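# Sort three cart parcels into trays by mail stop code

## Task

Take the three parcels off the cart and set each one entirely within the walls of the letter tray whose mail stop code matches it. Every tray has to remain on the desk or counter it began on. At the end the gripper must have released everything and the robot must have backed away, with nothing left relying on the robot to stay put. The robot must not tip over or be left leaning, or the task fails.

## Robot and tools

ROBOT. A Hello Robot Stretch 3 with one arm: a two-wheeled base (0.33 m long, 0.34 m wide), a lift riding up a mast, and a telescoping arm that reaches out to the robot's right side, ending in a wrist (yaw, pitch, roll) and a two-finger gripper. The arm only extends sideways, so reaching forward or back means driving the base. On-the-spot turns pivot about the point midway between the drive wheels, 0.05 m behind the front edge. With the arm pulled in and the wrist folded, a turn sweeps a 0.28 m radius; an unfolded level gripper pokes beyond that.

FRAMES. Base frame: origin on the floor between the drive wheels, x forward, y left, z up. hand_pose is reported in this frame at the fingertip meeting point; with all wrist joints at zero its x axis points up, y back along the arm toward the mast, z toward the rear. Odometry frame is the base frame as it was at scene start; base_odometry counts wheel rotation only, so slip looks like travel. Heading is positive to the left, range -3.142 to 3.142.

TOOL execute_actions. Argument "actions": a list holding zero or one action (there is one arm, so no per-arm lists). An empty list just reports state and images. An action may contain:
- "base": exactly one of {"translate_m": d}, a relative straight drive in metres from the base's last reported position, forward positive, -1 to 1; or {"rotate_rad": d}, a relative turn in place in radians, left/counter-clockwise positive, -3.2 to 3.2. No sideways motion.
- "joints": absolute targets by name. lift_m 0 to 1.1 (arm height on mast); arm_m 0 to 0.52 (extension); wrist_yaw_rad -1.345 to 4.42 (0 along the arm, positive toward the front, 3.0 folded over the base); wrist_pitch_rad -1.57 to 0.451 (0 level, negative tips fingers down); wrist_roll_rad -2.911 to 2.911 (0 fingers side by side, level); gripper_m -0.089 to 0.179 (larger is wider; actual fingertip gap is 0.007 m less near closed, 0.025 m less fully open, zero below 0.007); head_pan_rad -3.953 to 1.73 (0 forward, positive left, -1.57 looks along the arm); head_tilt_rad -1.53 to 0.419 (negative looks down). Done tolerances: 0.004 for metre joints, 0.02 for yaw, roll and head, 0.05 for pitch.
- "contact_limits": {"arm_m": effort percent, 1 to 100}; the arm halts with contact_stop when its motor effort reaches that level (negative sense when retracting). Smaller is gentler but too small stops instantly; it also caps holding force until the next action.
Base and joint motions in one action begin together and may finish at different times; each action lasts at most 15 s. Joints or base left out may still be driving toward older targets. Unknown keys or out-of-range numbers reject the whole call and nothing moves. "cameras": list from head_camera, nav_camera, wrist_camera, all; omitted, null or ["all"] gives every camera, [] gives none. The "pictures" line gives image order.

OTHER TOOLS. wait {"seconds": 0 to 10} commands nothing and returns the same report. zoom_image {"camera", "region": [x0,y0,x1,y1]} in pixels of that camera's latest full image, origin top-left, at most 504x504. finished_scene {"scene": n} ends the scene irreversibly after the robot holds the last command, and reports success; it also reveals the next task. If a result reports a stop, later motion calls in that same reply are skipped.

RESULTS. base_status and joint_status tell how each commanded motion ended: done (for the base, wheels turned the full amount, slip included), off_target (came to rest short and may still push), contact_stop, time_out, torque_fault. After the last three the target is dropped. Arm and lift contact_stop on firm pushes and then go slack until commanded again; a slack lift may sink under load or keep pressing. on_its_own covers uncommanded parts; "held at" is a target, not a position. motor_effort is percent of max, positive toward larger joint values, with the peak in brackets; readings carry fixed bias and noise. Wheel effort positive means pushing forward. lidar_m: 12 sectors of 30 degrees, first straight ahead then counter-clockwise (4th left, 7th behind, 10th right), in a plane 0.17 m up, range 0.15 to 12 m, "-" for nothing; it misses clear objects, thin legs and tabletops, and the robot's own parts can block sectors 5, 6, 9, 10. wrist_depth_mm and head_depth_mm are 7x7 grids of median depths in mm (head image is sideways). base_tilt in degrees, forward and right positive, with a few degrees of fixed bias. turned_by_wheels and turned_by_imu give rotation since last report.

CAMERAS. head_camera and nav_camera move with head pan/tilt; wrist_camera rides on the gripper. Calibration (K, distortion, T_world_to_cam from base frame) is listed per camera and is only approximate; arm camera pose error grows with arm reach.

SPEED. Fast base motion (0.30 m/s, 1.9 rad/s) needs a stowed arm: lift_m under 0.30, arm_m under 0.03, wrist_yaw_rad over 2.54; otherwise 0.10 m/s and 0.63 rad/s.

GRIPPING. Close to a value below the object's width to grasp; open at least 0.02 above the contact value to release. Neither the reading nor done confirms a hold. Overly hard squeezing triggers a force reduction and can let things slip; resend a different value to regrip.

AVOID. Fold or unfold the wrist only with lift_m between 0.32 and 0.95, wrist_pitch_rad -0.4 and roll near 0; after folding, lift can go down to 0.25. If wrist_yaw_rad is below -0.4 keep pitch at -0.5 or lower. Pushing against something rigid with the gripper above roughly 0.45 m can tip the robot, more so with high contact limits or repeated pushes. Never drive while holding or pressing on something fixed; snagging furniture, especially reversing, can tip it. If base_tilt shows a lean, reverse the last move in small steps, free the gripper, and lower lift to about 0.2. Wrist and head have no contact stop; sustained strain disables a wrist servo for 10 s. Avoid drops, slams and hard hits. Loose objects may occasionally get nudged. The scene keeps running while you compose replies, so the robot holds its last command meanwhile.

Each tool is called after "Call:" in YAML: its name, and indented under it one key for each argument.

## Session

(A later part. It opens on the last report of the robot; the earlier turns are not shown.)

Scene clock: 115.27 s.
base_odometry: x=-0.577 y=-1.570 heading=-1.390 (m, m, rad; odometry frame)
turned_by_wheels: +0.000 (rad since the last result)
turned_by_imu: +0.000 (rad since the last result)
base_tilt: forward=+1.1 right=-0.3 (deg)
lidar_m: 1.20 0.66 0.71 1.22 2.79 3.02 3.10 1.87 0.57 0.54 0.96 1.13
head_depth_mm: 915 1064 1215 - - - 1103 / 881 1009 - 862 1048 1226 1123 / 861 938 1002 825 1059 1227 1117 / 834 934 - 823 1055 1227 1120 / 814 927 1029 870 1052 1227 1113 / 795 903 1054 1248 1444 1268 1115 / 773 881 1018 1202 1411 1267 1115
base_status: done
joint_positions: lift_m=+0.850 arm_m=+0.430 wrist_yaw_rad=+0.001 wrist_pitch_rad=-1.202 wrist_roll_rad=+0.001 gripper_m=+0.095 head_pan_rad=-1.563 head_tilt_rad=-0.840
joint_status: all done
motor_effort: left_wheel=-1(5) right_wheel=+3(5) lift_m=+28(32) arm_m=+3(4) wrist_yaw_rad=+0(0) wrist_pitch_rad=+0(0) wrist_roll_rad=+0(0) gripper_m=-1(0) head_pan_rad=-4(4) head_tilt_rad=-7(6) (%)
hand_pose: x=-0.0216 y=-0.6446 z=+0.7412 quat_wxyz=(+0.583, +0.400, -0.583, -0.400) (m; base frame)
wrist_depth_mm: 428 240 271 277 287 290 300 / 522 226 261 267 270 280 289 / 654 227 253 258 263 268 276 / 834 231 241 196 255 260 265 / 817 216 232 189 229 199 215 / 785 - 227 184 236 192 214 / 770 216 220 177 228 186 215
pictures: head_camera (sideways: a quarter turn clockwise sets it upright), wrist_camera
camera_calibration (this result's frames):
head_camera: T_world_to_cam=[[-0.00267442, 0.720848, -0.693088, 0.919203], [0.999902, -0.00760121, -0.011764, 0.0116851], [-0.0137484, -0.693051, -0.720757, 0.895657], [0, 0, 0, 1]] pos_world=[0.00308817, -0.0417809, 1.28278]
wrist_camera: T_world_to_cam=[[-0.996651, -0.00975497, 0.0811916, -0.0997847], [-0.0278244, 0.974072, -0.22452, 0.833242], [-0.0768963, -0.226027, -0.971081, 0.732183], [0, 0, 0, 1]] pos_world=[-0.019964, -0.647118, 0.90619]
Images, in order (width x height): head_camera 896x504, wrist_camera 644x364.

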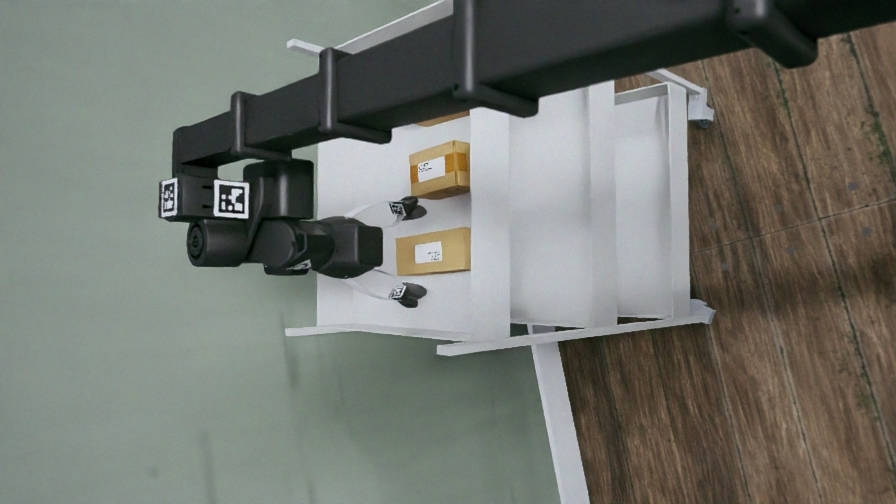

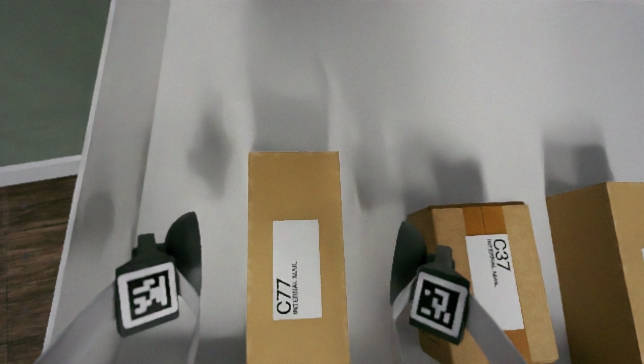

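Call:
execute_actions:
  actions:
    - {"joints":{"gripper_m":0.078,"lift_m":0.805}}
  cameras: ["head_camera","wrist_camera"]

Scene clock: 125.00 s.
base_odometry: x=-0.577 y=-1.570 heading=-1.390 (m, m, rad; odometry frame)
turned_by_wheels: +0.000 (rad since the last result)
turned_by_imu: +0.000 (rad since the last result)
base_tilt: forward=+1.1 right=-0.3 (deg)
lidar_m: 1.20 0.66 0.71 1.22 2.79 3.03 3.10 1.87 0.57 0.54 0.96 1.13
head_depth_mm: 914 1052 1191 855 - - - / 888 1017 1120 - 1071 1223 1118 / 858 969 1026 822 1063 1219 1120 / 837 951 - 785 1057 1225 1114 / 815 936 1024 870 1058 1226 1116 / 796 904 1049 1249 1451 1277 1115 / 774 880 1018 1211 1419 1267 1105
base_status: not commanded
joint_positions: lift_m=+0.805 arm_m=+0.430 wrist_yaw_rad=+0.001 wrist_pitch_rad=-1.202 wrist_roll_rad=+0.001 gripper_m=+0.078 head_pan_rad=-1.563 head_tilt_rad=-0.840
joint_status: all done
motor_effort: left_wheel=-1(2) right_wheel=+2(3) lift_m=+28(29) arm_m=+4(4) wrist_yaw_rad=+0(0) wrist_pitch_rad=+1(1) wrist_roll_rad=+0(0) gripper_m=+0(65) head_pan_rad=-4(4) head_tilt_rad=-6(6) (%)
hand_pose: x=-0.0216 y=-0.6446 z=+0.6962 quat_wxyz=(+0.583, +0.400, -0.583, -0.400) (m; base frame)
wrist_depth_mm: 159 216 222 228 232 238 242 / 161 206 213 218 225 230 235 / 157 200 205 156 215 222 225 / 159 195 195 151 208 212 215 / 161 188 144 145 197 154 158 / 163 183 139 140 - 149 152 / 159 175 176 136 187 144 146
pictures: head_camera (sideways: a quarter turn clockwise sets it upright), wrist_camera
camera_calibration (this result's frames):
head_camera: T_world_to_cam=[[-0.00267451, 0.720848, -0.693088, 0.919203], [0.999902, -0.00760109, -0.011764, 0.0116851], [-0.0137483, -0.693051, -0.720757, 0.895657], [0, 0, 0, 1]] pos_world=[0.00308817, -0.0417809, 1.28278]
wrist_camera: T_world_to_cam=[[-0.996651, -0.00975645, 0.0811913, -0.0961324], [-0.0278238, 0.974078, -0.224495, 0.823121], [-0.0768963, -0.226003, -0.971087, 0.688512], [0, 0, 0, 1]] pos_world=[-0.019964, -0.647116, 0.861197]
Images, in order (width x height): head_camera 896x504, wrist_camera 644x364.

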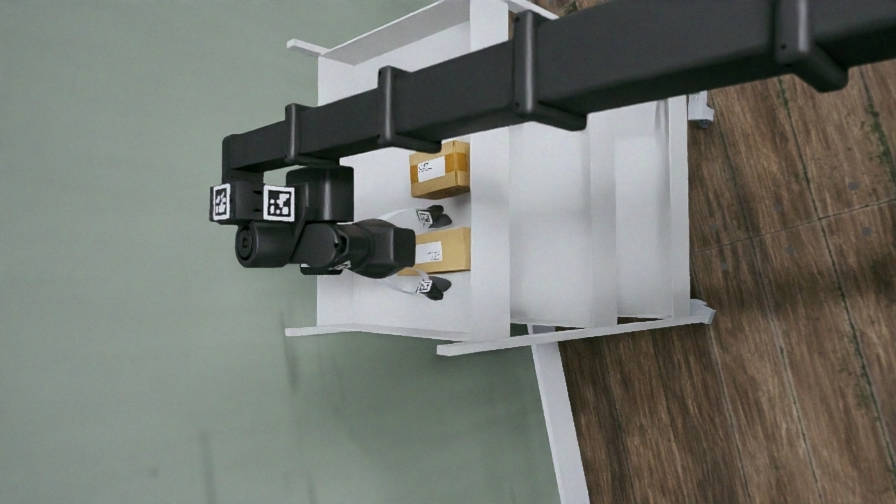

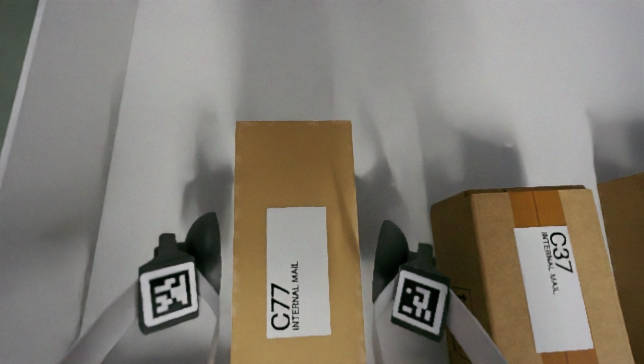

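Call:
execute_actions:
  actions:
    - {"joints":{"lift_m":0.797}}
  cameras: []

Call:
execute_actions:
  actions:
    - {"joints":{"gripper_m":0.02}}
  cameras: ["wrist_camera"]

Scene clock: 131.90 s.
base_odometry: x=-0.577 y=-1.570 heading=-1.390 (m, m, rad; odometry frame)
turned_by_wheels: +0.000 (rad since the last result)
turned_by_imu: +0.000 (rad since the last result)
base_tilt: forward=+1.1 right=-0.3 (deg)
lidar_m: 1.20 0.66 0.71 1.22 2.79 3.03 3.12 1.87 0.57 0.54 0.96 1.12
head_depth_mm: 914 1053 1193 859 - - - / 882 1020 1121 - 1060 1227 1120 / 854 970 - 828 1061 1234 1122 / 839 950 1014 788 1056 1214 1114 / 814 932 1026 868 1054 1225 1115 / 795 903 1043 1253 1452 1275 1112 / 774 878 1016 1205 1406 1269 1109
base_status: not commanded
joint_positions: lift_m=+0.797 arm_m=+0.430 wrist_yaw_rad=+0.001 wrist_pitch_rad=-1.202 wrist_roll_rad=+0.001 gripper_m=+0.078 head_pan_rad=-1.563 head_tilt_rad=-0.840
joint_status: all done
motor_effort: left_wheel=-2(2) right_wheel=+2(3) lift_m=+28(30) arm_m=+4(5) wrist_yaw_rad=+0(0) wrist_pitch_rad=+1(0) wrist_roll_rad=+0(0) gripper_m=+1(1) head_pan_rad=-5(4) head_tilt_rad=-7(6) (%)
hand_pose: x=-0.0216 y=-0.6446 z=+0.6882 quat_wxyz=(+0.583, +0.400, -0.583, -0.400) (m; base frame)
wrist_depth_mm: 155 206 213 216 222 228 234 / 157 199 204 210 215 220 226 / 158 193 196 147 207 211 216 / 160 188 188 142 199 203 199 / 161 181 135 137 191 146 149 / 163 176 131 133 - 142 143 / 160 170 128 129 179 137 139
pictures: none
No camera images: the call's "cameras" was empty. Leave "cameras" out to get every camera's image.

Scene clock: 132.97 s.
base_odometry: x=-0.577 y=-1.570 heading=-1.390 (m, m, rad; odometry frame)
turned_by_wheels: +0.000 (rad since the last result)
turned_by_imu: +0.000 (rad since the last result)
base_tilt: forward=+1.1 right=-0.3 (deg)
lidar_m: 1.20 0.66 0.71 1.22 2.80 3.01 3.10 1.87 0.57 0.54 0.96 1.13
head_depth_mm: 909 1057 1196 853 - - - / 882 1020 1114 - 1062 1226 1122 / 857 975 - 826 1059 1223 1121 / 838 952 1021 784 1056 1225 1123 / 811 929 1021 868 1055 1225 1116 / 793 902 1047 1249 1449 1278 1109 / 773 880 1017 1204 1406 1275 1111
base_status: not commanded
joint_positions: lift_m=+0.797 arm_m=+0.430 wrist_yaw_rad=+0.001 wrist_pitch_rad=-1.203 wrist_roll_rad=+0.001 gripper_m=+0.021 head_pan_rad=-1.563 head_tilt_rad=-0.840
joint_status: all done
motor_effort: left_wheel=-1(1) right_wheel=+2(2) lift_m=+28(28) arm_m=+4(4) wrist_yaw_rad=+0(0) wrist_pitch_rad=+1(1) wrist_roll_rad=+0(0) gripper_m=-17(90) head_pan_rad=-4(4) head_tilt_rad=-7(6) (%)
hand_pose: x=-0.0216 y=-0.6442 z=+0.6881 quat_wxyz=(+0.583, +0.400, -0.583, -0.401) (m; base frame)
wrist_depth_mm: 155 207 212 217 223 229 234 / 156 199 205 209 215 219 226 / 158 192 195 145 205 212 216 / 160 186 187 140 200 203 198 / 162 181 133 135 191 147 149 / 162 175 128 130 186 142 143 / 163 171 125 126 179 138 138
pictures: wrist_camera
camera_calibration (this result's frames):
wrist_camera: T_world_to_cam=[[-0.996651, -0.00987082, 0.0811785, -0.0955359], [-0.0278247, 0.974391, -0.223131, 0.820226], [-0.0768972, -0.224642, -0.971402, 0.681811], [0, 0, 0, 1]] pos_world=[-0.019964, -0.647001, 0.853086]
Images, in order (width x height): wrist_camera 644x364.

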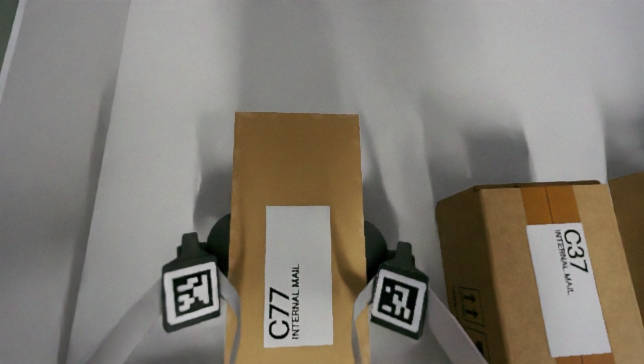

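Call:
execute_actions:
  actions:
    - {"joints":{"gripper_m":-0.005,"lift_m":0.9,"head_pan_rad":0.9,"head_tilt_rad":-0.5}}
  cameras: ["wrist_camera","head_camera"]

Scene clock: 137.93 s.
base_odometry: x=-0.577 y=-1.570 heading=-1.390 (m, m, rad; odometry frame)
turned_by_wheels: +0.000 (rad since the last result)
turned_by_imu: +0.000 (rad since the last result)
base_tilt: forward=+1.0 right=-0.3 (deg)
lidar_m: 1.20 0.66 0.71 1.22 2.80 3.02 3.12 1.87 0.57 0.54 0.96 1.12
head_depth_mm: 1004 1082 1147 1086 1291 1443 1312 / 1068 1141 1211 879 853 1081 1246 / 1129 1226 1289 879 768 866 982 / 1219 1310 1330 876 837 937 1070 / 1320 1416 1358 888 931 1055 1238 / 1412 1545 1468 948 1040 1190 1294 / 1540 1700 1482 1040 1168 1391 1286
base_status: not commanded
joint_positions: lift_m=+0.900 arm_m=+0.430 wrist_yaw_rad=+0.001 wrist_pitch_rad=-1.205 wrist_roll_rad=+0.001 gripper_m=+0.002 head_pan_rad=+0.893 head_tilt_rad=-0.507
joint_status: gripper_m off_target (ended at +0.002, target -0.005); the others done
on_its_own: gripper_m is held at +0.001, not at your -0.005, by its stall guard, which is still easing
motor_effort: left_wheel=-2(1) right_wheel=+3(2) lift_m=+41(37) arm_m=+4(4) wrist_yaw_rad=+0(0) wrist_pitch_rad=+2(1) wrist_roll_rad=+0(0) gripper_m=-7(99) head_pan_rad=+4(52) head_tilt_rad=+5(34) (%)
hand_pose: x=-0.0216 y=-0.6438 z=+0.7906 quat_wxyz=(+0.583, +0.401, -0.582, -0.401) (m; base frame)
wrist_depth_mm: 430 431 322 329 334 338 334 / 521 512 310 322 327 337 340 / 672 299 295 145 315 324 328 / 876 287 287 140 305 311 319 / 882 276 133 134 249 273 254 / 835 238 128 130 241 258 247 / 822 261 125 126 277 270 239
pictures: head_camera (sideways: a quarter turn clockwise sets it upright), wrist_camera
camera_calibration (this result's frames):
head_camera: T_world_to_cam=[[-0.287736, -0.35281, -0.890356, 1.17811], [-0.767259, 0.641308, -0.00616871, 0.0151843], [0.573168, 0.681358, -0.455224, 0.546639], [0, 0, 0, 1]] pos_world=[0.0373181, 0.0334543, 1.29787]
wrist_camera: T_world_to_cam=[[-0.996651, -0.00999796, 0.0811641, -0.103919], [-0.0278243, 0.974742, -0.221596, 0.841716], [-0.0768985, -0.223112, -0.971755, 0.782671], [0, 0, 0, 1]] pos_world=[-0.0199642, -0.646871, 0.95552]
Images, in order (width x height): head_camera 896x504, wrist_camera 644x364.

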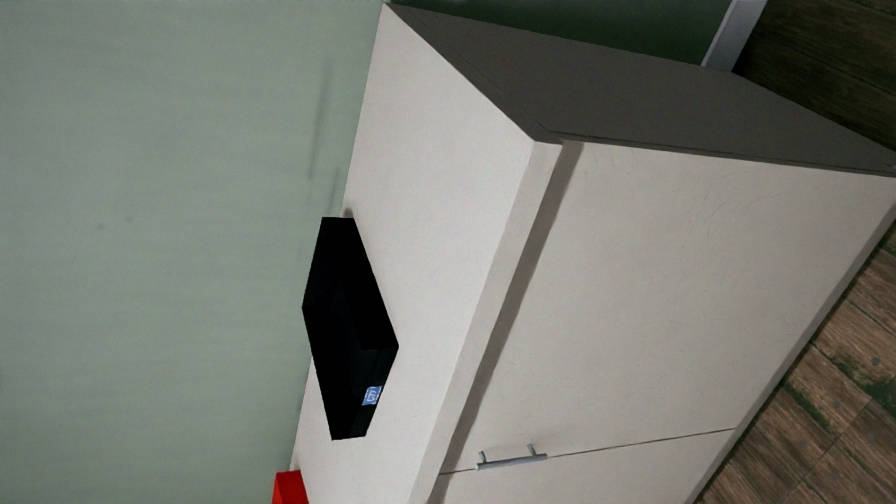

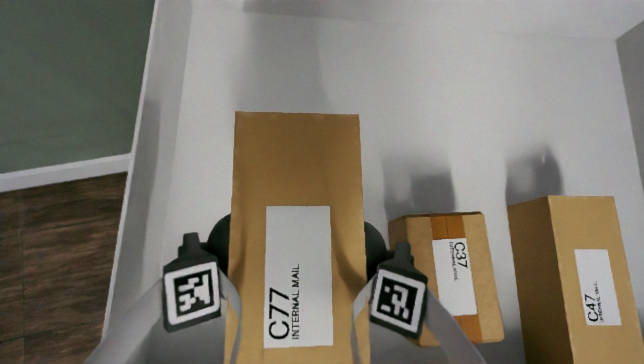

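Call:
execute_actions:
  actions:
    - {"joints":{"gripper_m":0.016,"lift_m":1.1,"arm_m":0.0}}
  cameras: ["wrist_camera"]

Scene clock: 145.80 s.
base_odometry: x=-0.577 y=-1.570 heading=-1.390 (m, m, rad; odometry frame)
turned_by_wheels: +0.000 (rad since the last result)
turned_by_imu: +0.000 (rad since the last result)
base_tilt: forward=+1.0 right=-0.4 (deg)
lidar_m: 1.20 0.66 0.71 1.22 2.79 3.01 3.09 1.87 0.57 0.54 0.96 1.12
head_depth_mm: 1010 1079 1147 1078 1286 1440 1306 / 1073 1147 1215 884 853 1073 1241 / 1138 1230 1294 880 770 861 984 / 1218 1321 1334 872 843 943 1074 / 1311 1422 1361 890 931 1064 1234 / 1413 1551 1470 949 1038 1195 1294 / 1548 1709 1463 1040 1167 1397 1294
base_status: not commanded
joint_positions: lift_m=+1.100 arm_m=+0.002 wrist_yaw_rad=+0.001 wrist_pitch_rad=-1.205 wrist_roll_rad=+0.001 gripper_m=+0.017 head_pan_rad=+0.893 head_tilt_rad=-0.507
joint_status: all done
joint sent to its limit — the command would take arm_m past its lower limit, so that joint was sent only as far as its limit.
motor_effort: left_wheel=-1(1) right_wheel=+2(2) lift_m=+41(46) arm_m=-5(4) wrist_yaw_rad=+0(0) wrist_pitch_rad=+2(2) wrist_roll_rad=+0(0) gripper_m=-19(19) head_pan_rad=+4(5) head_tilt_rad=+4(5) (%)
hand_pose: x=-0.0216 y=-0.2161 z=+0.9905 quat_wxyz=(+0.582, +0.401, -0.582, -0.401) (m; base frame)
wrist_depth_mm: 934 - 557 539 526 527 - / - - - 814 861 - - / - - - 145 - - - / - - - 139 - - - / - - 133 135 - - - / - - 128 130 - - - / - - 125 126 - - -
pictures: wrist_camera
camera_calibration (this result's frames):
wrist_camera: T_world_to_cam=[[-0.996651, -0.0100285, 0.0811605, -0.115876], [-0.0278236, 0.974827, -0.22122, 0.468758], [-0.0768989, -0.222737, -0.971841, 1.07259], [0, 0, 0, 1]] pos_world=[-0.0199643, -0.219214, 1.15549]
Images, in order (width x height): wrist_camera 644x364.

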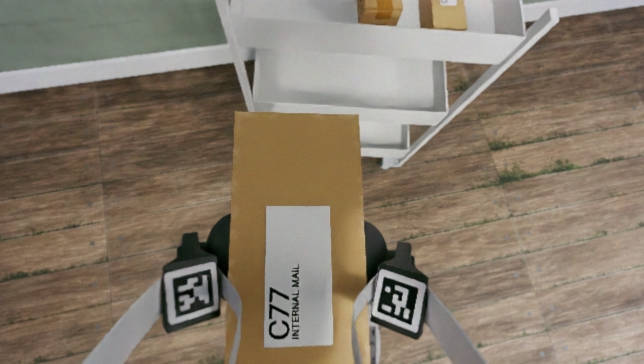

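Call:
execute_actions:
  actions:
    - {"base":{"rotate_rad":1.585},"joints":{"wrist_pitch_rad":-0.65,"head_pan_rad":-0.6,"head_tilt_rad":-0.5}}
  cameras: ["wrist_camera","head_camera"]

Scene clock: 188.13 s.
base_odometry: x=-0.577 y=-1.570 heading=+0.195 (m, m, rad; odometry frame)
turned_by_wheels: +1.585 (rad since the last result)
turned_by_imu: +1.578 (rad since the last result)
base_tilt: forward=+1.0 right=-0.3 (deg)
lidar_m: 1.24 2.66 3.02 3.09 1.82 0.57 0.54 0.96 1.13 1.20 0.66 0.71
head_depth_mm: 1052 1121 1186 886 846 1123 1275 / 1131 1210 1258 886 744 833 971 / 1223 1309 1323 876 819 905 1018 / 1325 1432 1358 878 919 1023 1206 / 1448 1586 1309 951 1036 1175 1294 / 1595 1763 1479 1050 1200 1409 1291 / 1780 1961 1471 1200 1393 1534 1291
base_status: done
joint_positions: lift_m=+1.100 arm_m=+0.002 wrist_yaw_rad=+0.001 wrist_pitch_rad=-0.677 wrist_roll_rad=+0.001 gripper_m=+0.017 head_pan_rad=-0.593 head_tilt_rad=-0.507
joint_status: all done
motor_effort: left_wheel=-1(4) right_wheel=+3(5) lift_m=+41(41) arm_m=-5(5) wrist_yaw_rad=+0(0) wrist_pitch_rad=+9(10) wrist_roll_rad=+0(0) gripper_m=-19(19) head_pan_rad=-4(50) head_tilt_rad=+5(4) (%)
hand_pose: x=-0.0214 y=-0.3317 z=+1.0592 quat_wxyz=(+0.667, +0.235, -0.667, -0.235) (m; base frame)
wrist_depth_mm: 679 851 923 979 - - 825 / 675 999 - - - - 832 / 643 - - 144 - - 885 / 619 - - 139 - - 861 / 599 - 133 134 - - 887 / 610 880 128 130 - - 891 / 702 - 125 126 - - 921
pictures: head_camera (sideways: a quarter turn clockwise sets it upright), wrist_camera
camera_calibration (this result's frames):
head_camera: T_world_to_cam=[[-0.375869, 0.256621, -0.890431, 1.17874], [0.573768, 0.818995, -0.00616568, 0.00700009], [0.727676, -0.513218, -0.455076, 0.545503], [0, 0, 0, 1]] pos_world=[0.0420874, -0.0282617, 1.29788]
wrist_camera: T_world_to_cam=[[-0.996685, 0.0317638, 0.0749019, -0.101981], [-0.0280328, 0.730188, -0.682671, 1.00428], [-0.0763767, -0.682508, -0.726877, 0.701624], [0, 0, 0, 1]] pos_world=[-0.0199025, -0.251209, 1.20323]
Images, in order (width x height): head_camera 896x504, wrist_camera 644x364.

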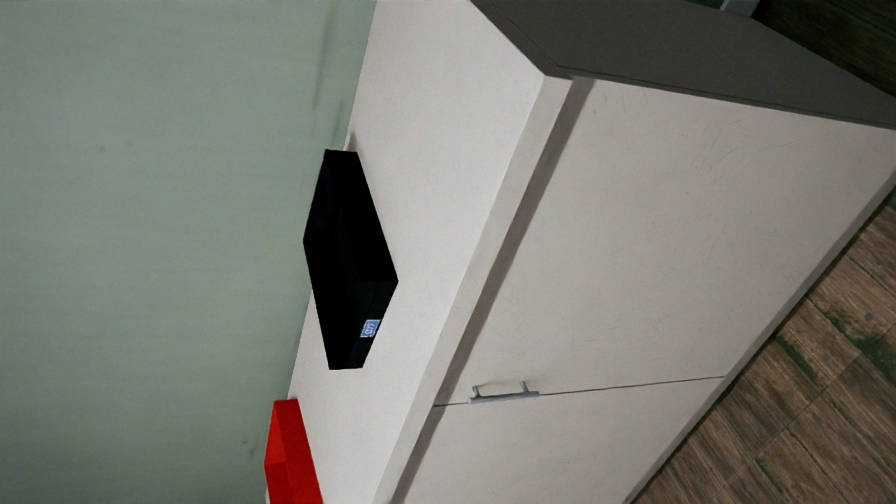

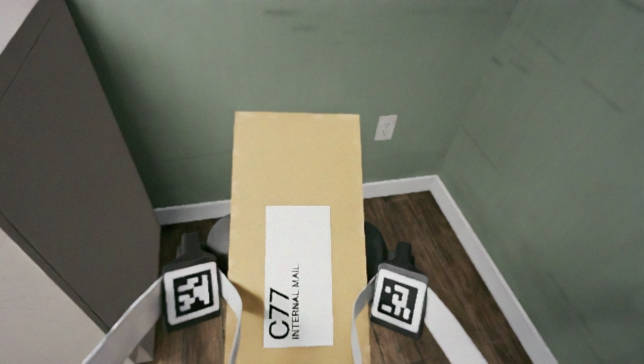

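Call:
execute_actions:
  actions:
    - {"base":{"translate_m":1.0},"joints":{"arm_m":0.1,"head_pan_rad":-1.4,"head_tilt_rad":-0.55}}

Scene clock: 202.33 s.
base_odometry: x=+0.404 y=-1.377 heading=+0.195 (m, m, rad; odometry frame)
turned_by_wheels: +0.000 (rad since the last result)
turned_by_imu: +0.001 (rad since the last result)
base_tilt: forward=+1.1 right=-0.3 (deg)
lidar_m: 0.74 1.82 1.93 3.36 3.60 2.19 1.54 0.72 0.42 0.36 0.36 0.42
head_depth_mm: 802 - - - 571 480 574 / 802 896 - - 527 477 549 / 806 876 952 858 547 476 548 / 798 869 944 803 587 461 536 / 793 863 943 808 585 460 526 / 787 853 939 804 585 459 514 / 774 844 925 802 583 457 505
base_status: done
joint_positions: lift_m=+1.100 arm_m=+0.100 wrist_yaw_rad=+0.001 wrist_pitch_rad=-0.676 wrist_roll_rad=+0.001 gripper_m=+0.017 head_pan_rad=-1.393 head_tilt_rad=-0.543
joint_status: all done
motor_effort: left_wheel=-2(2) right_wheel=+3(8) lift_m=+41(41) arm_m=+5(3) wrist_yaw_rad=+0(0) wrist_pitch_rad=+9(9) wrist_roll_rad=+0(0) gripper_m=-19(19) head_pan_rad=-4(51) head_tilt_rad=-4(12) (%)
hand_pose: x=-0.0214 y=-0.4294 z=+1.0593 quat_wxyz=(+0.667, +0.235, -0.667, -0.235) (m; base frame)
wrist_depth_mm: 559 585 540 610 677 736 810 / 495 507 526 535 575 602 891 / 419 419 430 144 476 497 517 / 366 369 359 139 395 423 439 / 327 326 132 134 358 374 381 / 292 301 128 130 329 325 336 / 266 269 125 126 281 298 301
pictures: head_camera (sideways: a quarter turn clockwise sets it upright), nav_camera (sideways: a quarter turn counterclockwise sets it upright), wrist_camera
camera_calibration (this result's frames):
head_camera: T_world_to_cam=[[-0.0833986, 0.479623, -0.873502, 1.15488], [0.987215, 0.159249, -0.00681514, 0.00532327], [0.135835, -0.862903, -0.486772, 0.590357], [0, 0, 0, 1]] pos_world=[0.0108688, -0.0453342, 1.2962]
nav_camera: T_world_to_cam=[[0.10026, -0.520024, 0.848247, -1.06182], [-0.979731, -0.200198, -0.00693147, 0.0700418], [0.173422, -0.830359, -0.529556, 0.645145], [0, 0, 0, 1]] pos_world=[0.0631983, -0.00244755, 1.24281]
wrist_camera: T_world_to_cam=[[-0.996685, 0.0318004, 0.0748861, -0.0988515], [-0.0280323, 0.729856, -0.683026, 1.07592], [-0.0763765, -0.682861, -0.726545, 0.634496], [0, 0, 0, 1]] pos_world=[-0.0199025, -0.348854, 1.20328]
Images, in order (width x height): head_camera 896x504, nav_camera 672x504, wrist_camera 644x364.

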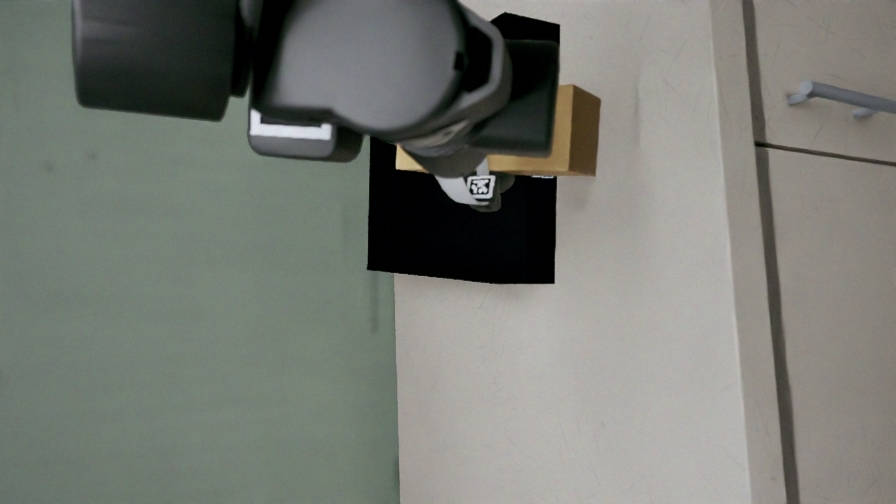

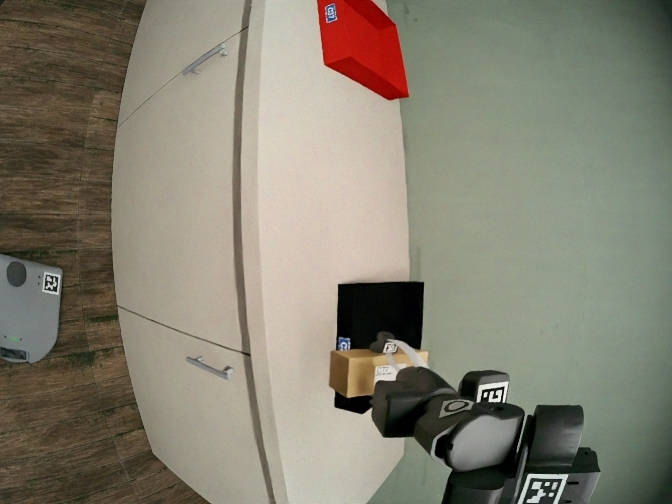

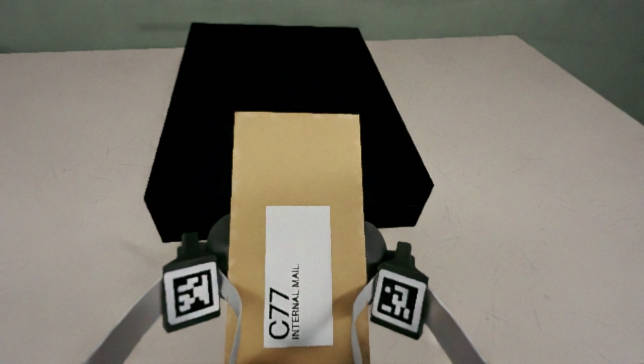

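Call:
execute_actions:
  actions:
    - {"base":{"translate_m":0.02},"joints":{"arm_m":0.465,"wrist_pitch_rad":-0.42}}

Scene clock: 227.87 s.
base_odometry: x=+0.424 y=-1.373 heading=+0.195 (m, m, rad; odometry frame)
turned_by_wheels: +0.000 (rad since the last result)
turned_by_imu: -0.001 (rad since the last result)
base_tilt: forward=+1.1 right=-0.3 (deg)
lidar_m: 0.72 1.80 1.92 3.37 3.64 2.21 1.56 0.71 0.41 0.36 0.36 0.41
head_depth_mm: 802 902 981 778 593 478 562 / 797 - 958 812 591 476 545 / 798 871 946 809 588 462 540 / 795 864 940 807 588 460 526 / 787 857 944 811 586 459 518 / 783 846 936 805 584 459 507 / 775 845 922 803 583 458 496
base_status: done
joint_positions: lift_m=+1.100 arm_m=+0.465 wrist_yaw_rad=+0.001 wrist_pitch_rad=-0.450 wrist_roll_rad=+0.001 gripper_m=+0.017 head_pan_rad=-1.393 head_tilt_rad=-0.543
joint_status: all done
motor_effort: left_wheel=-2(3) right_wheel=+2(8) lift_m=+41(41) arm_m=+4(2) wrist_yaw_rad=+0(0) wrist_pitch_rad=+10(8) wrist_roll_rad=+0(0) gripper_m=-20(20) head_pan_rad=-4(4) head_tilt_rad=-4(4) (%)
hand_pose: x=-0.0214 y=-0.8299 z=+1.1053 quat_wxyz=(+0.689, +0.158, -0.689, -0.158) (m; base frame)
wrist_depth_mm: 229 239 254 270 287 311 331 / 246 259 274 294 314 335 368 / 265 280 287 144 345 375 415 / 285 304 310 140 387 424 460 / 313 337 133 134 426 470 508 / 344 362 128 130 414 409 420 / 317 280 125 126 318 358 361
pictures: head_camera (sideways: a quarter turn clockwise sets it upright), nav_camera (sideways: a quarter turn counterclockwise sets it upright), wrist_camera
camera_calibration (this result's frames):
head_camera: T_world_to_cam=[[-0.0832935, 0.479714, -0.873462, 1.15483], [0.987254, 0.159007, -0.00681661, 0.00532495], [0.135616, -0.862897, -0.486844, 0.590451], [0, 0, 0, 1]] pos_world=[0.0108576, -0.0453349, 1.29619]
nav_camera: T_world_to_cam=[[0.100145, -0.520118, 0.848203, -1.06176], [-0.97978, -0.199957, -0.00693342, 0.0700447], [0.17321, -0.830358, -0.529626, 0.645237], [0, 0, 0, 1]] pos_world=[0.0631968, -0.0024568, 1.24281]
wrist_camera: T_world_to_cam=[[-0.996703, 0.0475803, 0.0657135, -0.0662643], [-0.028028, 0.558166, -0.829256, 1.41876], [-0.0761353, -0.828364, -0.554992, 0.0840833], [0, 0, 0, 1]] pos_world=[-0.0198793, -0.719096, 1.22753]
Images, in order (width x height): head_camera 896x504, nav_camera 672x504, wrist_camera 644x364.

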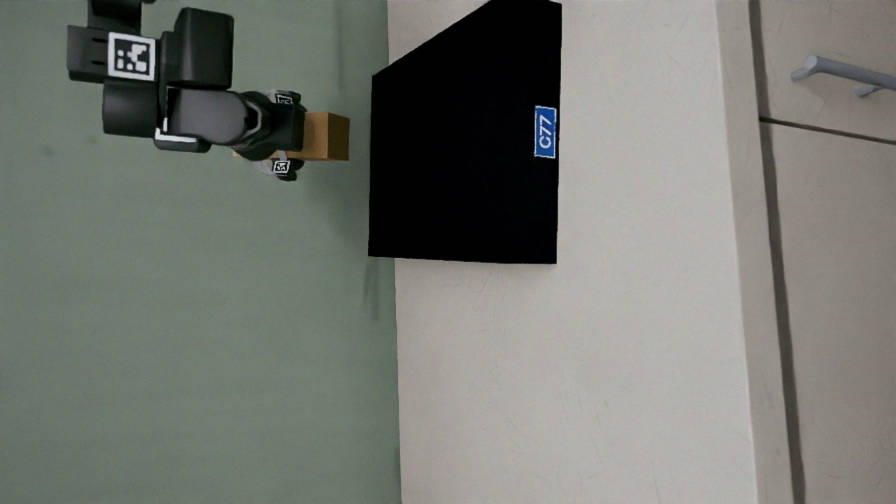

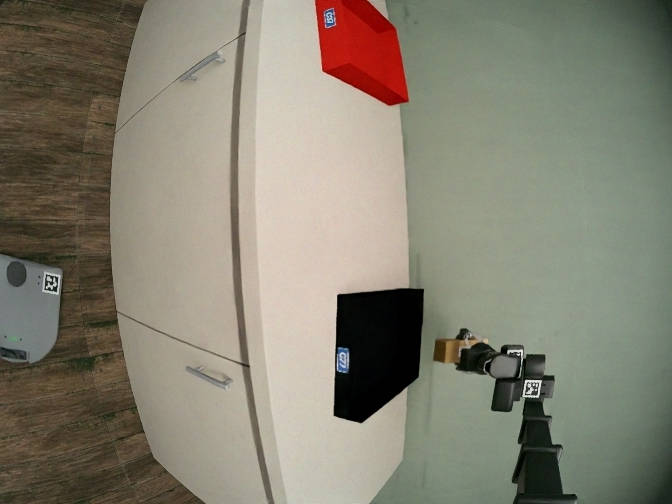

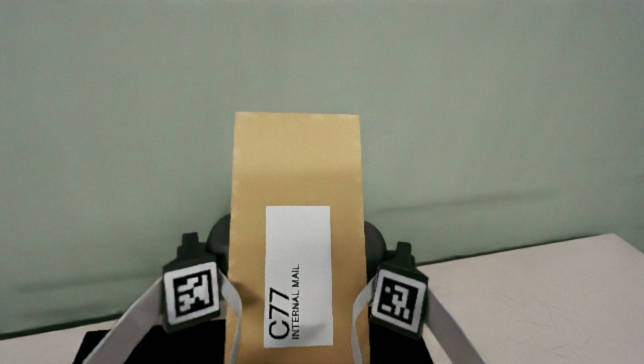

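Call:
execute_actions:
  actions:
    - {"joints":{"wrist_pitch_rad":-1.2}}
  cameras: ["wrist_camera","head_camera"]

Scene clock: 233.27 s.
base_odometry: x=+0.424 y=-1.373 heading=+0.195 (m, m, rad; odometry frame)
turned_by_wheels: +0.000 (rad since the last result)
turned_by_imu: +0.000 (rad since the last result)
base_tilt: forward=+1.0 right=-0.3 (deg)
lidar_m: 0.72 1.81 1.92 3.39 3.64 2.21 1.56 0.71 0.41 0.36 0.36 0.42
head_depth_mm: 802 905 977 780 590 478 561 / 798 - 954 731 591 477 544 / 801 875 946 726 589 461 541 / 795 867 936 808 586 461 527 / 790 856 946 806 586 459 517 / 780 850 935 808 584 458 506 / 777 845 928 804 582 457 496
base_status: not commanded
joint_positions: lift_m=+1.100 arm_m=+0.465 wrist_yaw_rad=+0.001 wrist_pitch_rad=-1.203 wrist_roll_rad=+0.001 gripper_m=+0.017 head_pan_rad=-1.393 head_tilt_rad=-0.543
joint_status: all done
motor_effort: left_wheel=-1(1) right_wheel=+3(2) lift_m=+41(41) arm_m=+3(4) wrist_yaw_rad=+0(0) wrist_pitch_rad=+1(10) wrist_roll_rad=+0(0) gripper_m=-19(19) head_pan_rad=-4(4) head_tilt_rad=-5(4) (%)
hand_pose: x=-0.0216 y=-0.6792 z=+0.9907 quat_wxyz=(+0.583, +0.400, -0.583, -0.401) (m; base frame)
wrist_depth_mm: 224 263 270 277 282 292 301 / 206 254 261 264 270 280 287 / 203 246 248 145 262 243 276 / 198 237 238 139 253 231 269 / 185 230 133 135 245 222 258 / 187 223 128 130 237 213 249 / 185 215 125 127 227 213 240
pictures: head_camera (sideways: a quarter turn clockwise sets it upright), wrist_camera
camera_calibration (this result's frames):
head_camera: T_world_to_cam=[[-0.0832936, 0.479714, -0.873462, 1.15483], [0.987254, 0.159007, -0.00681661, 0.00532495], [0.135617, -0.862897, -0.486844, 0.590451], [0, 0, 0, 1]] pos_world=[0.0108576, -0.0453349, 1.29619]
wrist_camera: T_world_to_cam=[[-0.99665, -0.00987104, 0.0811815, -0.120446], [-0.0278299, 0.974379, -0.223186, 0.921906], [-0.0768984, -0.224698, -0.97139, 0.967794], [0, 0, 0, 1]] pos_world=[-0.0199637, -0.682013, 1.15564]
Images, in order (width x height): head_camera 896x504, wrist_camera 644x364.

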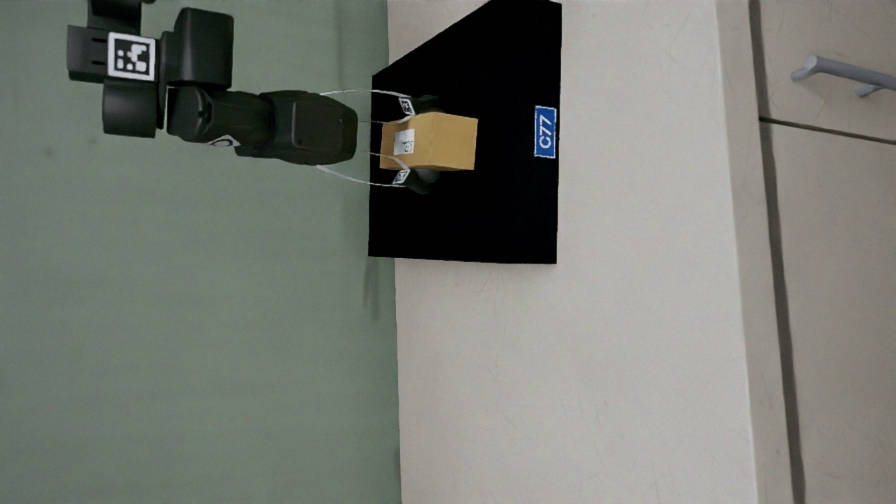

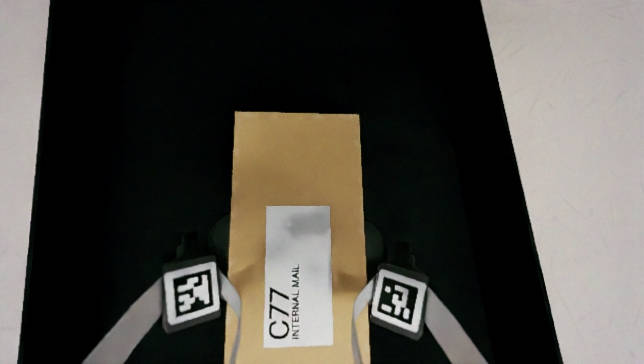

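Call:
execute_actions:
  actions:
    - {"joints":{"lift_m":1.05}}
  cameras: []

Call:
execute_actions:
  actions:
    - {"joints":{"gripper_m":0.09}}
  cameras: ["wrist_camera","head_camera"]

Scene clock: 240.43 s.
base_odometry: x=+0.424 y=-1.373 heading=+0.195 (m, m, rad; odometry frame)
turned_by_wheels: +0.000 (rad since the last result)
turned_by_imu: +0.000 (rad since the last result)
base_tilt: forward=+1.0 right=-0.4 (deg)
lidar_m: 0.73 1.81 1.92 3.38 3.65 2.22 1.56 0.71 0.41 0.36 0.36 0.41
head_depth_mm: 815 870 987 781 591 479 563 / 806 852 971 770 590 477 543 / 799 874 938 731 588 462 539 / 795 866 936 808 588 461 527 / 788 862 939 809 585 460 516 / 779 847 937 806 584 456 506 / 777 840 923 801 583 457 497
base_status: not commanded
joint_positions: lift_m=+1.050 arm_m=+0.465 wrist_yaw_rad=+0.001 wrist_pitch_rad=-1.204 wrist_roll_rad=+0.001 gripper_m=+0.017 head_pan_rad=-1.393 head_tilt_rad=-0.543
joint_status: all done
motor_effort: left_wheel=-1(1) right_wheel=+3(3) lift_m=+29(33) arm_m=+4(4) wrist_yaw_rad=+0(0) wrist_pitch_rad=+1(2) wrist_roll_rad=+0(0) gripper_m=-19(19) head_pan_rad=-5(4) head_tilt_rad=-5(5) (%)
hand_pose: x=-0.0216 y=-0.6790 z=+0.9410 quat_wxyz=(+0.583, +0.401, -0.582, -0.401) (m; base frame)
wrist_depth_mm: 198 210 214 221 225 193 239 / 195 203 207 211 217 197 229 / 191 196 197 144 211 200 220 / 185 190 191 140 201 202 163 / 180 183 133 134 195 195 159 / 174 178 128 130 191 191 153 / 170 173 125 127 182 186 149
pictures: none
No camera images: the call's "cameras" was empty. Leave "cameras" out to get every camera's image.

Scene clock: 241.67 s.
base_odometry: x=+0.424 y=-1.373 heading=+0.195 (m, m, rad; odometry frame)
turned_by_wheels: +0.000 (rad since the last result)
turned_by_imu: +0.000 (rad since the last result)
base_tilt: forward=+1.0 right=-0.3 (deg)
lidar_m: 0.73 1.80 1.92 3.36 3.62 2.21 1.56 0.71 0.41 0.36 0.36 0.41
head_depth_mm: 811 869 992 784 594 478 562 / 807 853 968 811 589 476 543 / 800 871 943 742 589 461 540 / 793 868 939 810 586 461 529 / 788 858 935 808 584 459 518 / 784 849 929 807 583 458 507 / 775 843 919 804 582 457 496
base_status: not commanded
joint_positions: lift_m=+1.050 arm_m=+0.465 wrist_yaw_rad=+0.001 wrist_pitch_rad=-1.204 wrist_roll_rad=+0.001 gripper_m=+0.090 head_pan_rad=-1.393 head_tilt_rad=-0.543
joint_status: all done
motor_effort: left_wheel=-2(1) right_wheel=+2(2) lift_m=+29(29) arm_m=+3(4) wrist_yaw_rad=+0(0) wrist_pitch_rad=+1(2) wrist_roll_rad=+0(0) gripper_m=+0(81) head_pan_rad=-4(4) head_tilt_rad=-4(4) (%)
hand_pose: x=-0.0216 y=-0.6790 z=+0.9410 quat_wxyz=(+0.583, +0.401, -0.582, -0.401) (m; base frame)
wrist_depth_mm: 198 210 214 220 227 193 237 / 194 203 207 213 217 197 229 / 190 197 197 150 209 199 219 / 186 189 190 145 202 202 164 / 180 183 140 140 196 196 159 / 175 - 134 135 - 191 153 / 170 173 131 131 182 185 150
pictures: head_camera (sideways: a quarter turn clockwise sets it upright), wrist_camera
camera_calibration (this result's frames):
head_camera: T_world_to_cam=[[-0.0832936, 0.479714, -0.873462, 1.15483], [0.987254, 0.159007, -0.00681661, 0.00532495], [0.135617, -0.862897, -0.486844, 0.590451], [0, 0, 0, 1]] pos_world=[0.0108576, -0.0453349, 1.29619]
wrist_camera: T_world_to_cam=[[-0.99665, -0.00996211, 0.0811708, -0.116464], [-0.0278275, 0.974636, -0.22206, 0.90966], [-0.0768997, -0.223575, -0.971648, 0.920627], [0, 0, 0, 1]] pos_world=[-0.019964, -0.681918, 1.10598]
Images, in order (width x height): head_camera 896x504, wrist_camera 644x364.

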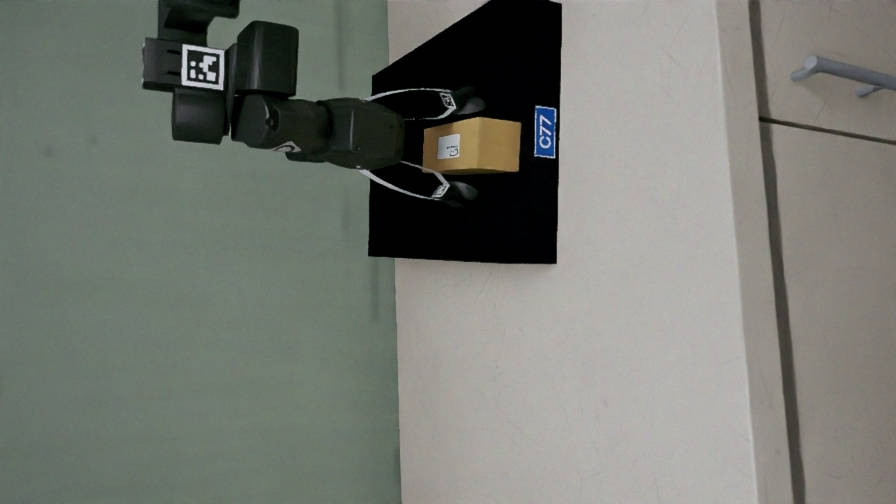

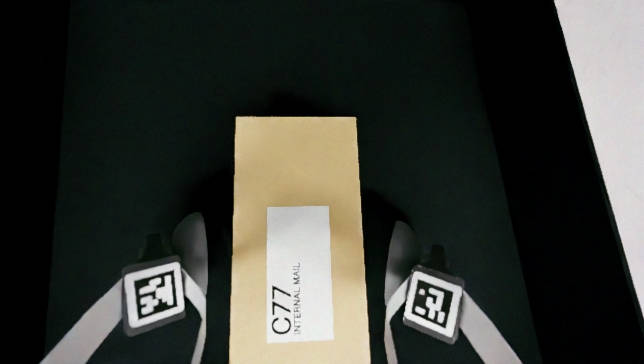

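Call:
execute_actions:
  actions:
    - {"joints":{"lift_m":1.1,"wrist_pitch_rad":-0.7,"head_pan_rad":-0.75,"head_tilt_rad":-0.5}}
  cameras: ["head_camera"]

Call:
execute_actions:
  actions:
    - {"base":{"translate_m":-1.0},"joints":{"arm_m":0.0,"head_pan_rad":-1.57,"head_tilt_rad":-0.85}}
  cameras: ["nav_camera"]

Scene clock: 249.17 s.
base_odometry: x=+0.424 y=-1.373 heading=+0.195 (m, m, rad; odometry frame)
turned_by_wheels: +0.000 (rad since the last result)
turned_by_imu: +0.000 (rad since the last result)
base_tilt: forward=+1.1 right=-0.3 (deg)
lidar_m: 0.72 1.80 1.92 3.37 3.64 2.22 1.55 0.70 0.41 0.36 0.36 0.41
head_depth_mm: 797 845 909 883 621 481 413 / 834 899 967 882 620 478 471 / 885 954 1035 876 619 477 517 / 941 1015 1094 829 617 493 569 / 996 1092 1168 867 613 527 638 / 1068 1174 1256 867 615 613 721 / 1141 1271 1369 773 612 690 827
base_status: not commanded
joint_positions: lift_m=+1.100 arm_m=+0.465 wrist_yaw_rad=+0.001 wrist_pitch_rad=-0.719 wrist_roll_rad=+0.001 gripper_m=+0.090 head_pan_rad=-0.757 head_tilt_rad=-0.508
joint_status: all done
motor_effort: left_wheel=-1(2) right_wheel=+2(3) lift_m=+40(43) arm_m=+3(4) wrist_yaw_rad=+0(0) wrist_pitch_rad=+6(5) wrist_roll_rad=+0(0) gripper_m=+0(0) head_pan_rad=+4(49) head_tilt_rad=+5(12) (%)
hand_pose: x=-0.0214 y=-0.7866 z=+1.0516 quat_wxyz=(+0.662, +0.249, -0.662, -0.249) (m; base frame)
wrist_depth_mm: 255 267 284 299 323 341 369 / 282 297 316 338 366 397 435 / 317 336 363 391 421 455 473 / 359 373 370 376 388 403 417 / 309 283 311 319 335 356 366 / 273 - 293 298 - 318 321 / 252 253 264 269 270 289 292
pictures: head_camera (sideways: a quarter turn clockwise sets it upright)
camera_calibration (this result's frames):
head_camera: T_world_to_cam=[[-0.329011, 0.314809, -0.890307, 1.1783], [0.699994, 0.714122, -0.00617064, 0.00623656], [0.633846, -0.625239, -0.455319, 0.546392], [0, 0, 0, 1]] pos_world=[0.0369796, -0.0337664, 1.29787]
Images, in order (width x height): head_camera 896x504.

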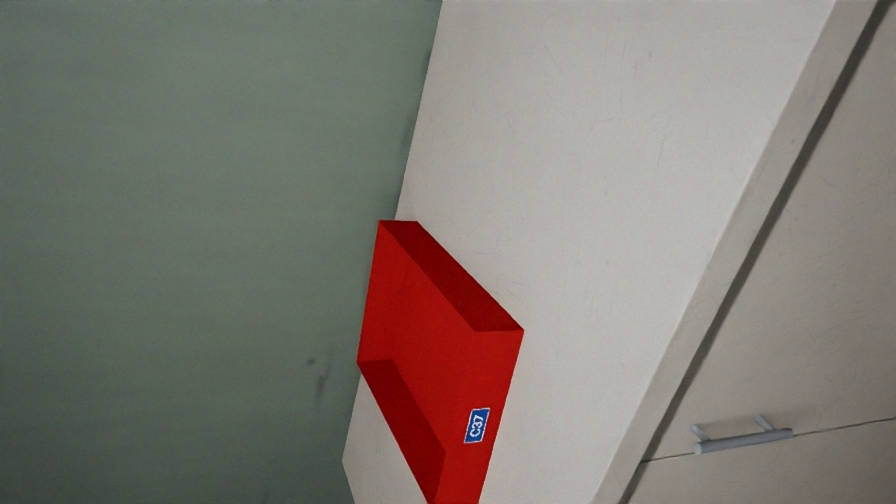

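Scene clock: 260.40 s.
base_odometry: x=-0.557 y=-1.566 heading=+0.195 (m, m, rad; odometry frame)
turned_by_wheels: +0.000 (rad since the last result)
turned_by_imu: -0.003 (rad since the last result)
base_tilt: forward=+1.2 right=-0.3 (deg)
lidar_m: 1.23 2.66 3.00 3.10 1.87 0.58 0.56 0.98 1.16 1.20 0.65 0.71
head_depth_mm: - - - - 1509 1281 1126 / - - - - 1461 1293 1119 / - - - - 1457 1291 1124 / 1002 - - 1661 1477 1284 1118 / 1027 1167 1336 1647 1490 1267 1110 / 1000 1134 1318 1568 1472 1269 1107 / 975 1104 1276 1464 1384 1232 1113
base_status: done
joint_positions: lift_m=+1.100 arm_m=+0.002 wrist_yaw_rad=+0.001 wrist_pitch_rad=-0.718 wrist_roll_rad=+0.001 gripper_m=+0.090 head_pan_rad=-1.563 head_tilt_rad=-0.839
joint_status: all done
joint sent to its limit — the command would take arm_m past its lower limit, so that joint was sent only as far as its limit.
motor_effort: left_wheel=-1(5) right_wheel=+2(2) lift_m=+40(40) arm_m=-4(3) wrist_yaw_rad=+0(0) wrist_pitch_rad=+6(6) wrist_roll_rad=-1(0) gripper_m=+0(0) head_pan_rad=-4(51) head_tilt_rad=-7(36) (%)
hand_pose: x=-0.0214 y=-0.3241 z=+1.0517 quat_wxyz=(+0.662, +0.249, -0.662, -0.249) (m; base frame)
wrist_depth_mm: 654 869 914 - - - 869 / 620 949 - - - - 876 / 599 - - - - - 865 / 579 - - - - - 881 / 556 863 - - - - 940 / 628 - - - - - 938 / 729 - - - - - 954
pictures: nav_camera (sideways: a quarter turn counterclockwise sets it upright)
camera_calibration (this result's frames):
nav_camera: T_world_to_cam=[[0.0125117, -0.753983, 0.656775, -0.811717], [-0.999506, -0.0283797, -0.0135394, 0.0787612], [0.0288476, -0.656281, -0.753965, 0.937934], [0, 0, 0, 1]] pos_world=[0.0618212, 0.00576284, 1.24135]
Images, in order (width x height): nav_camera 672x504.

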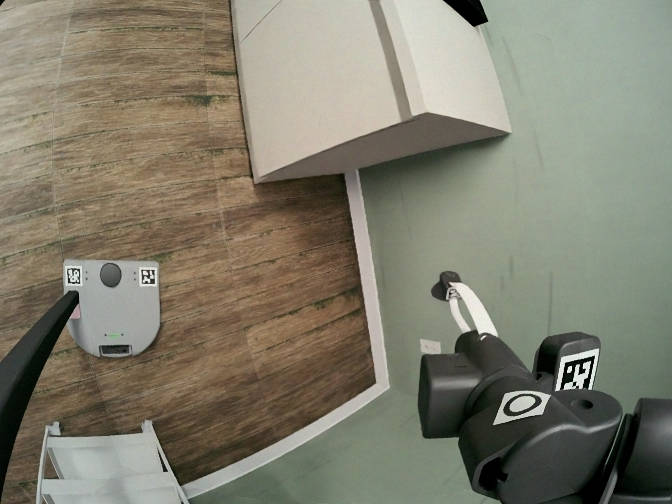

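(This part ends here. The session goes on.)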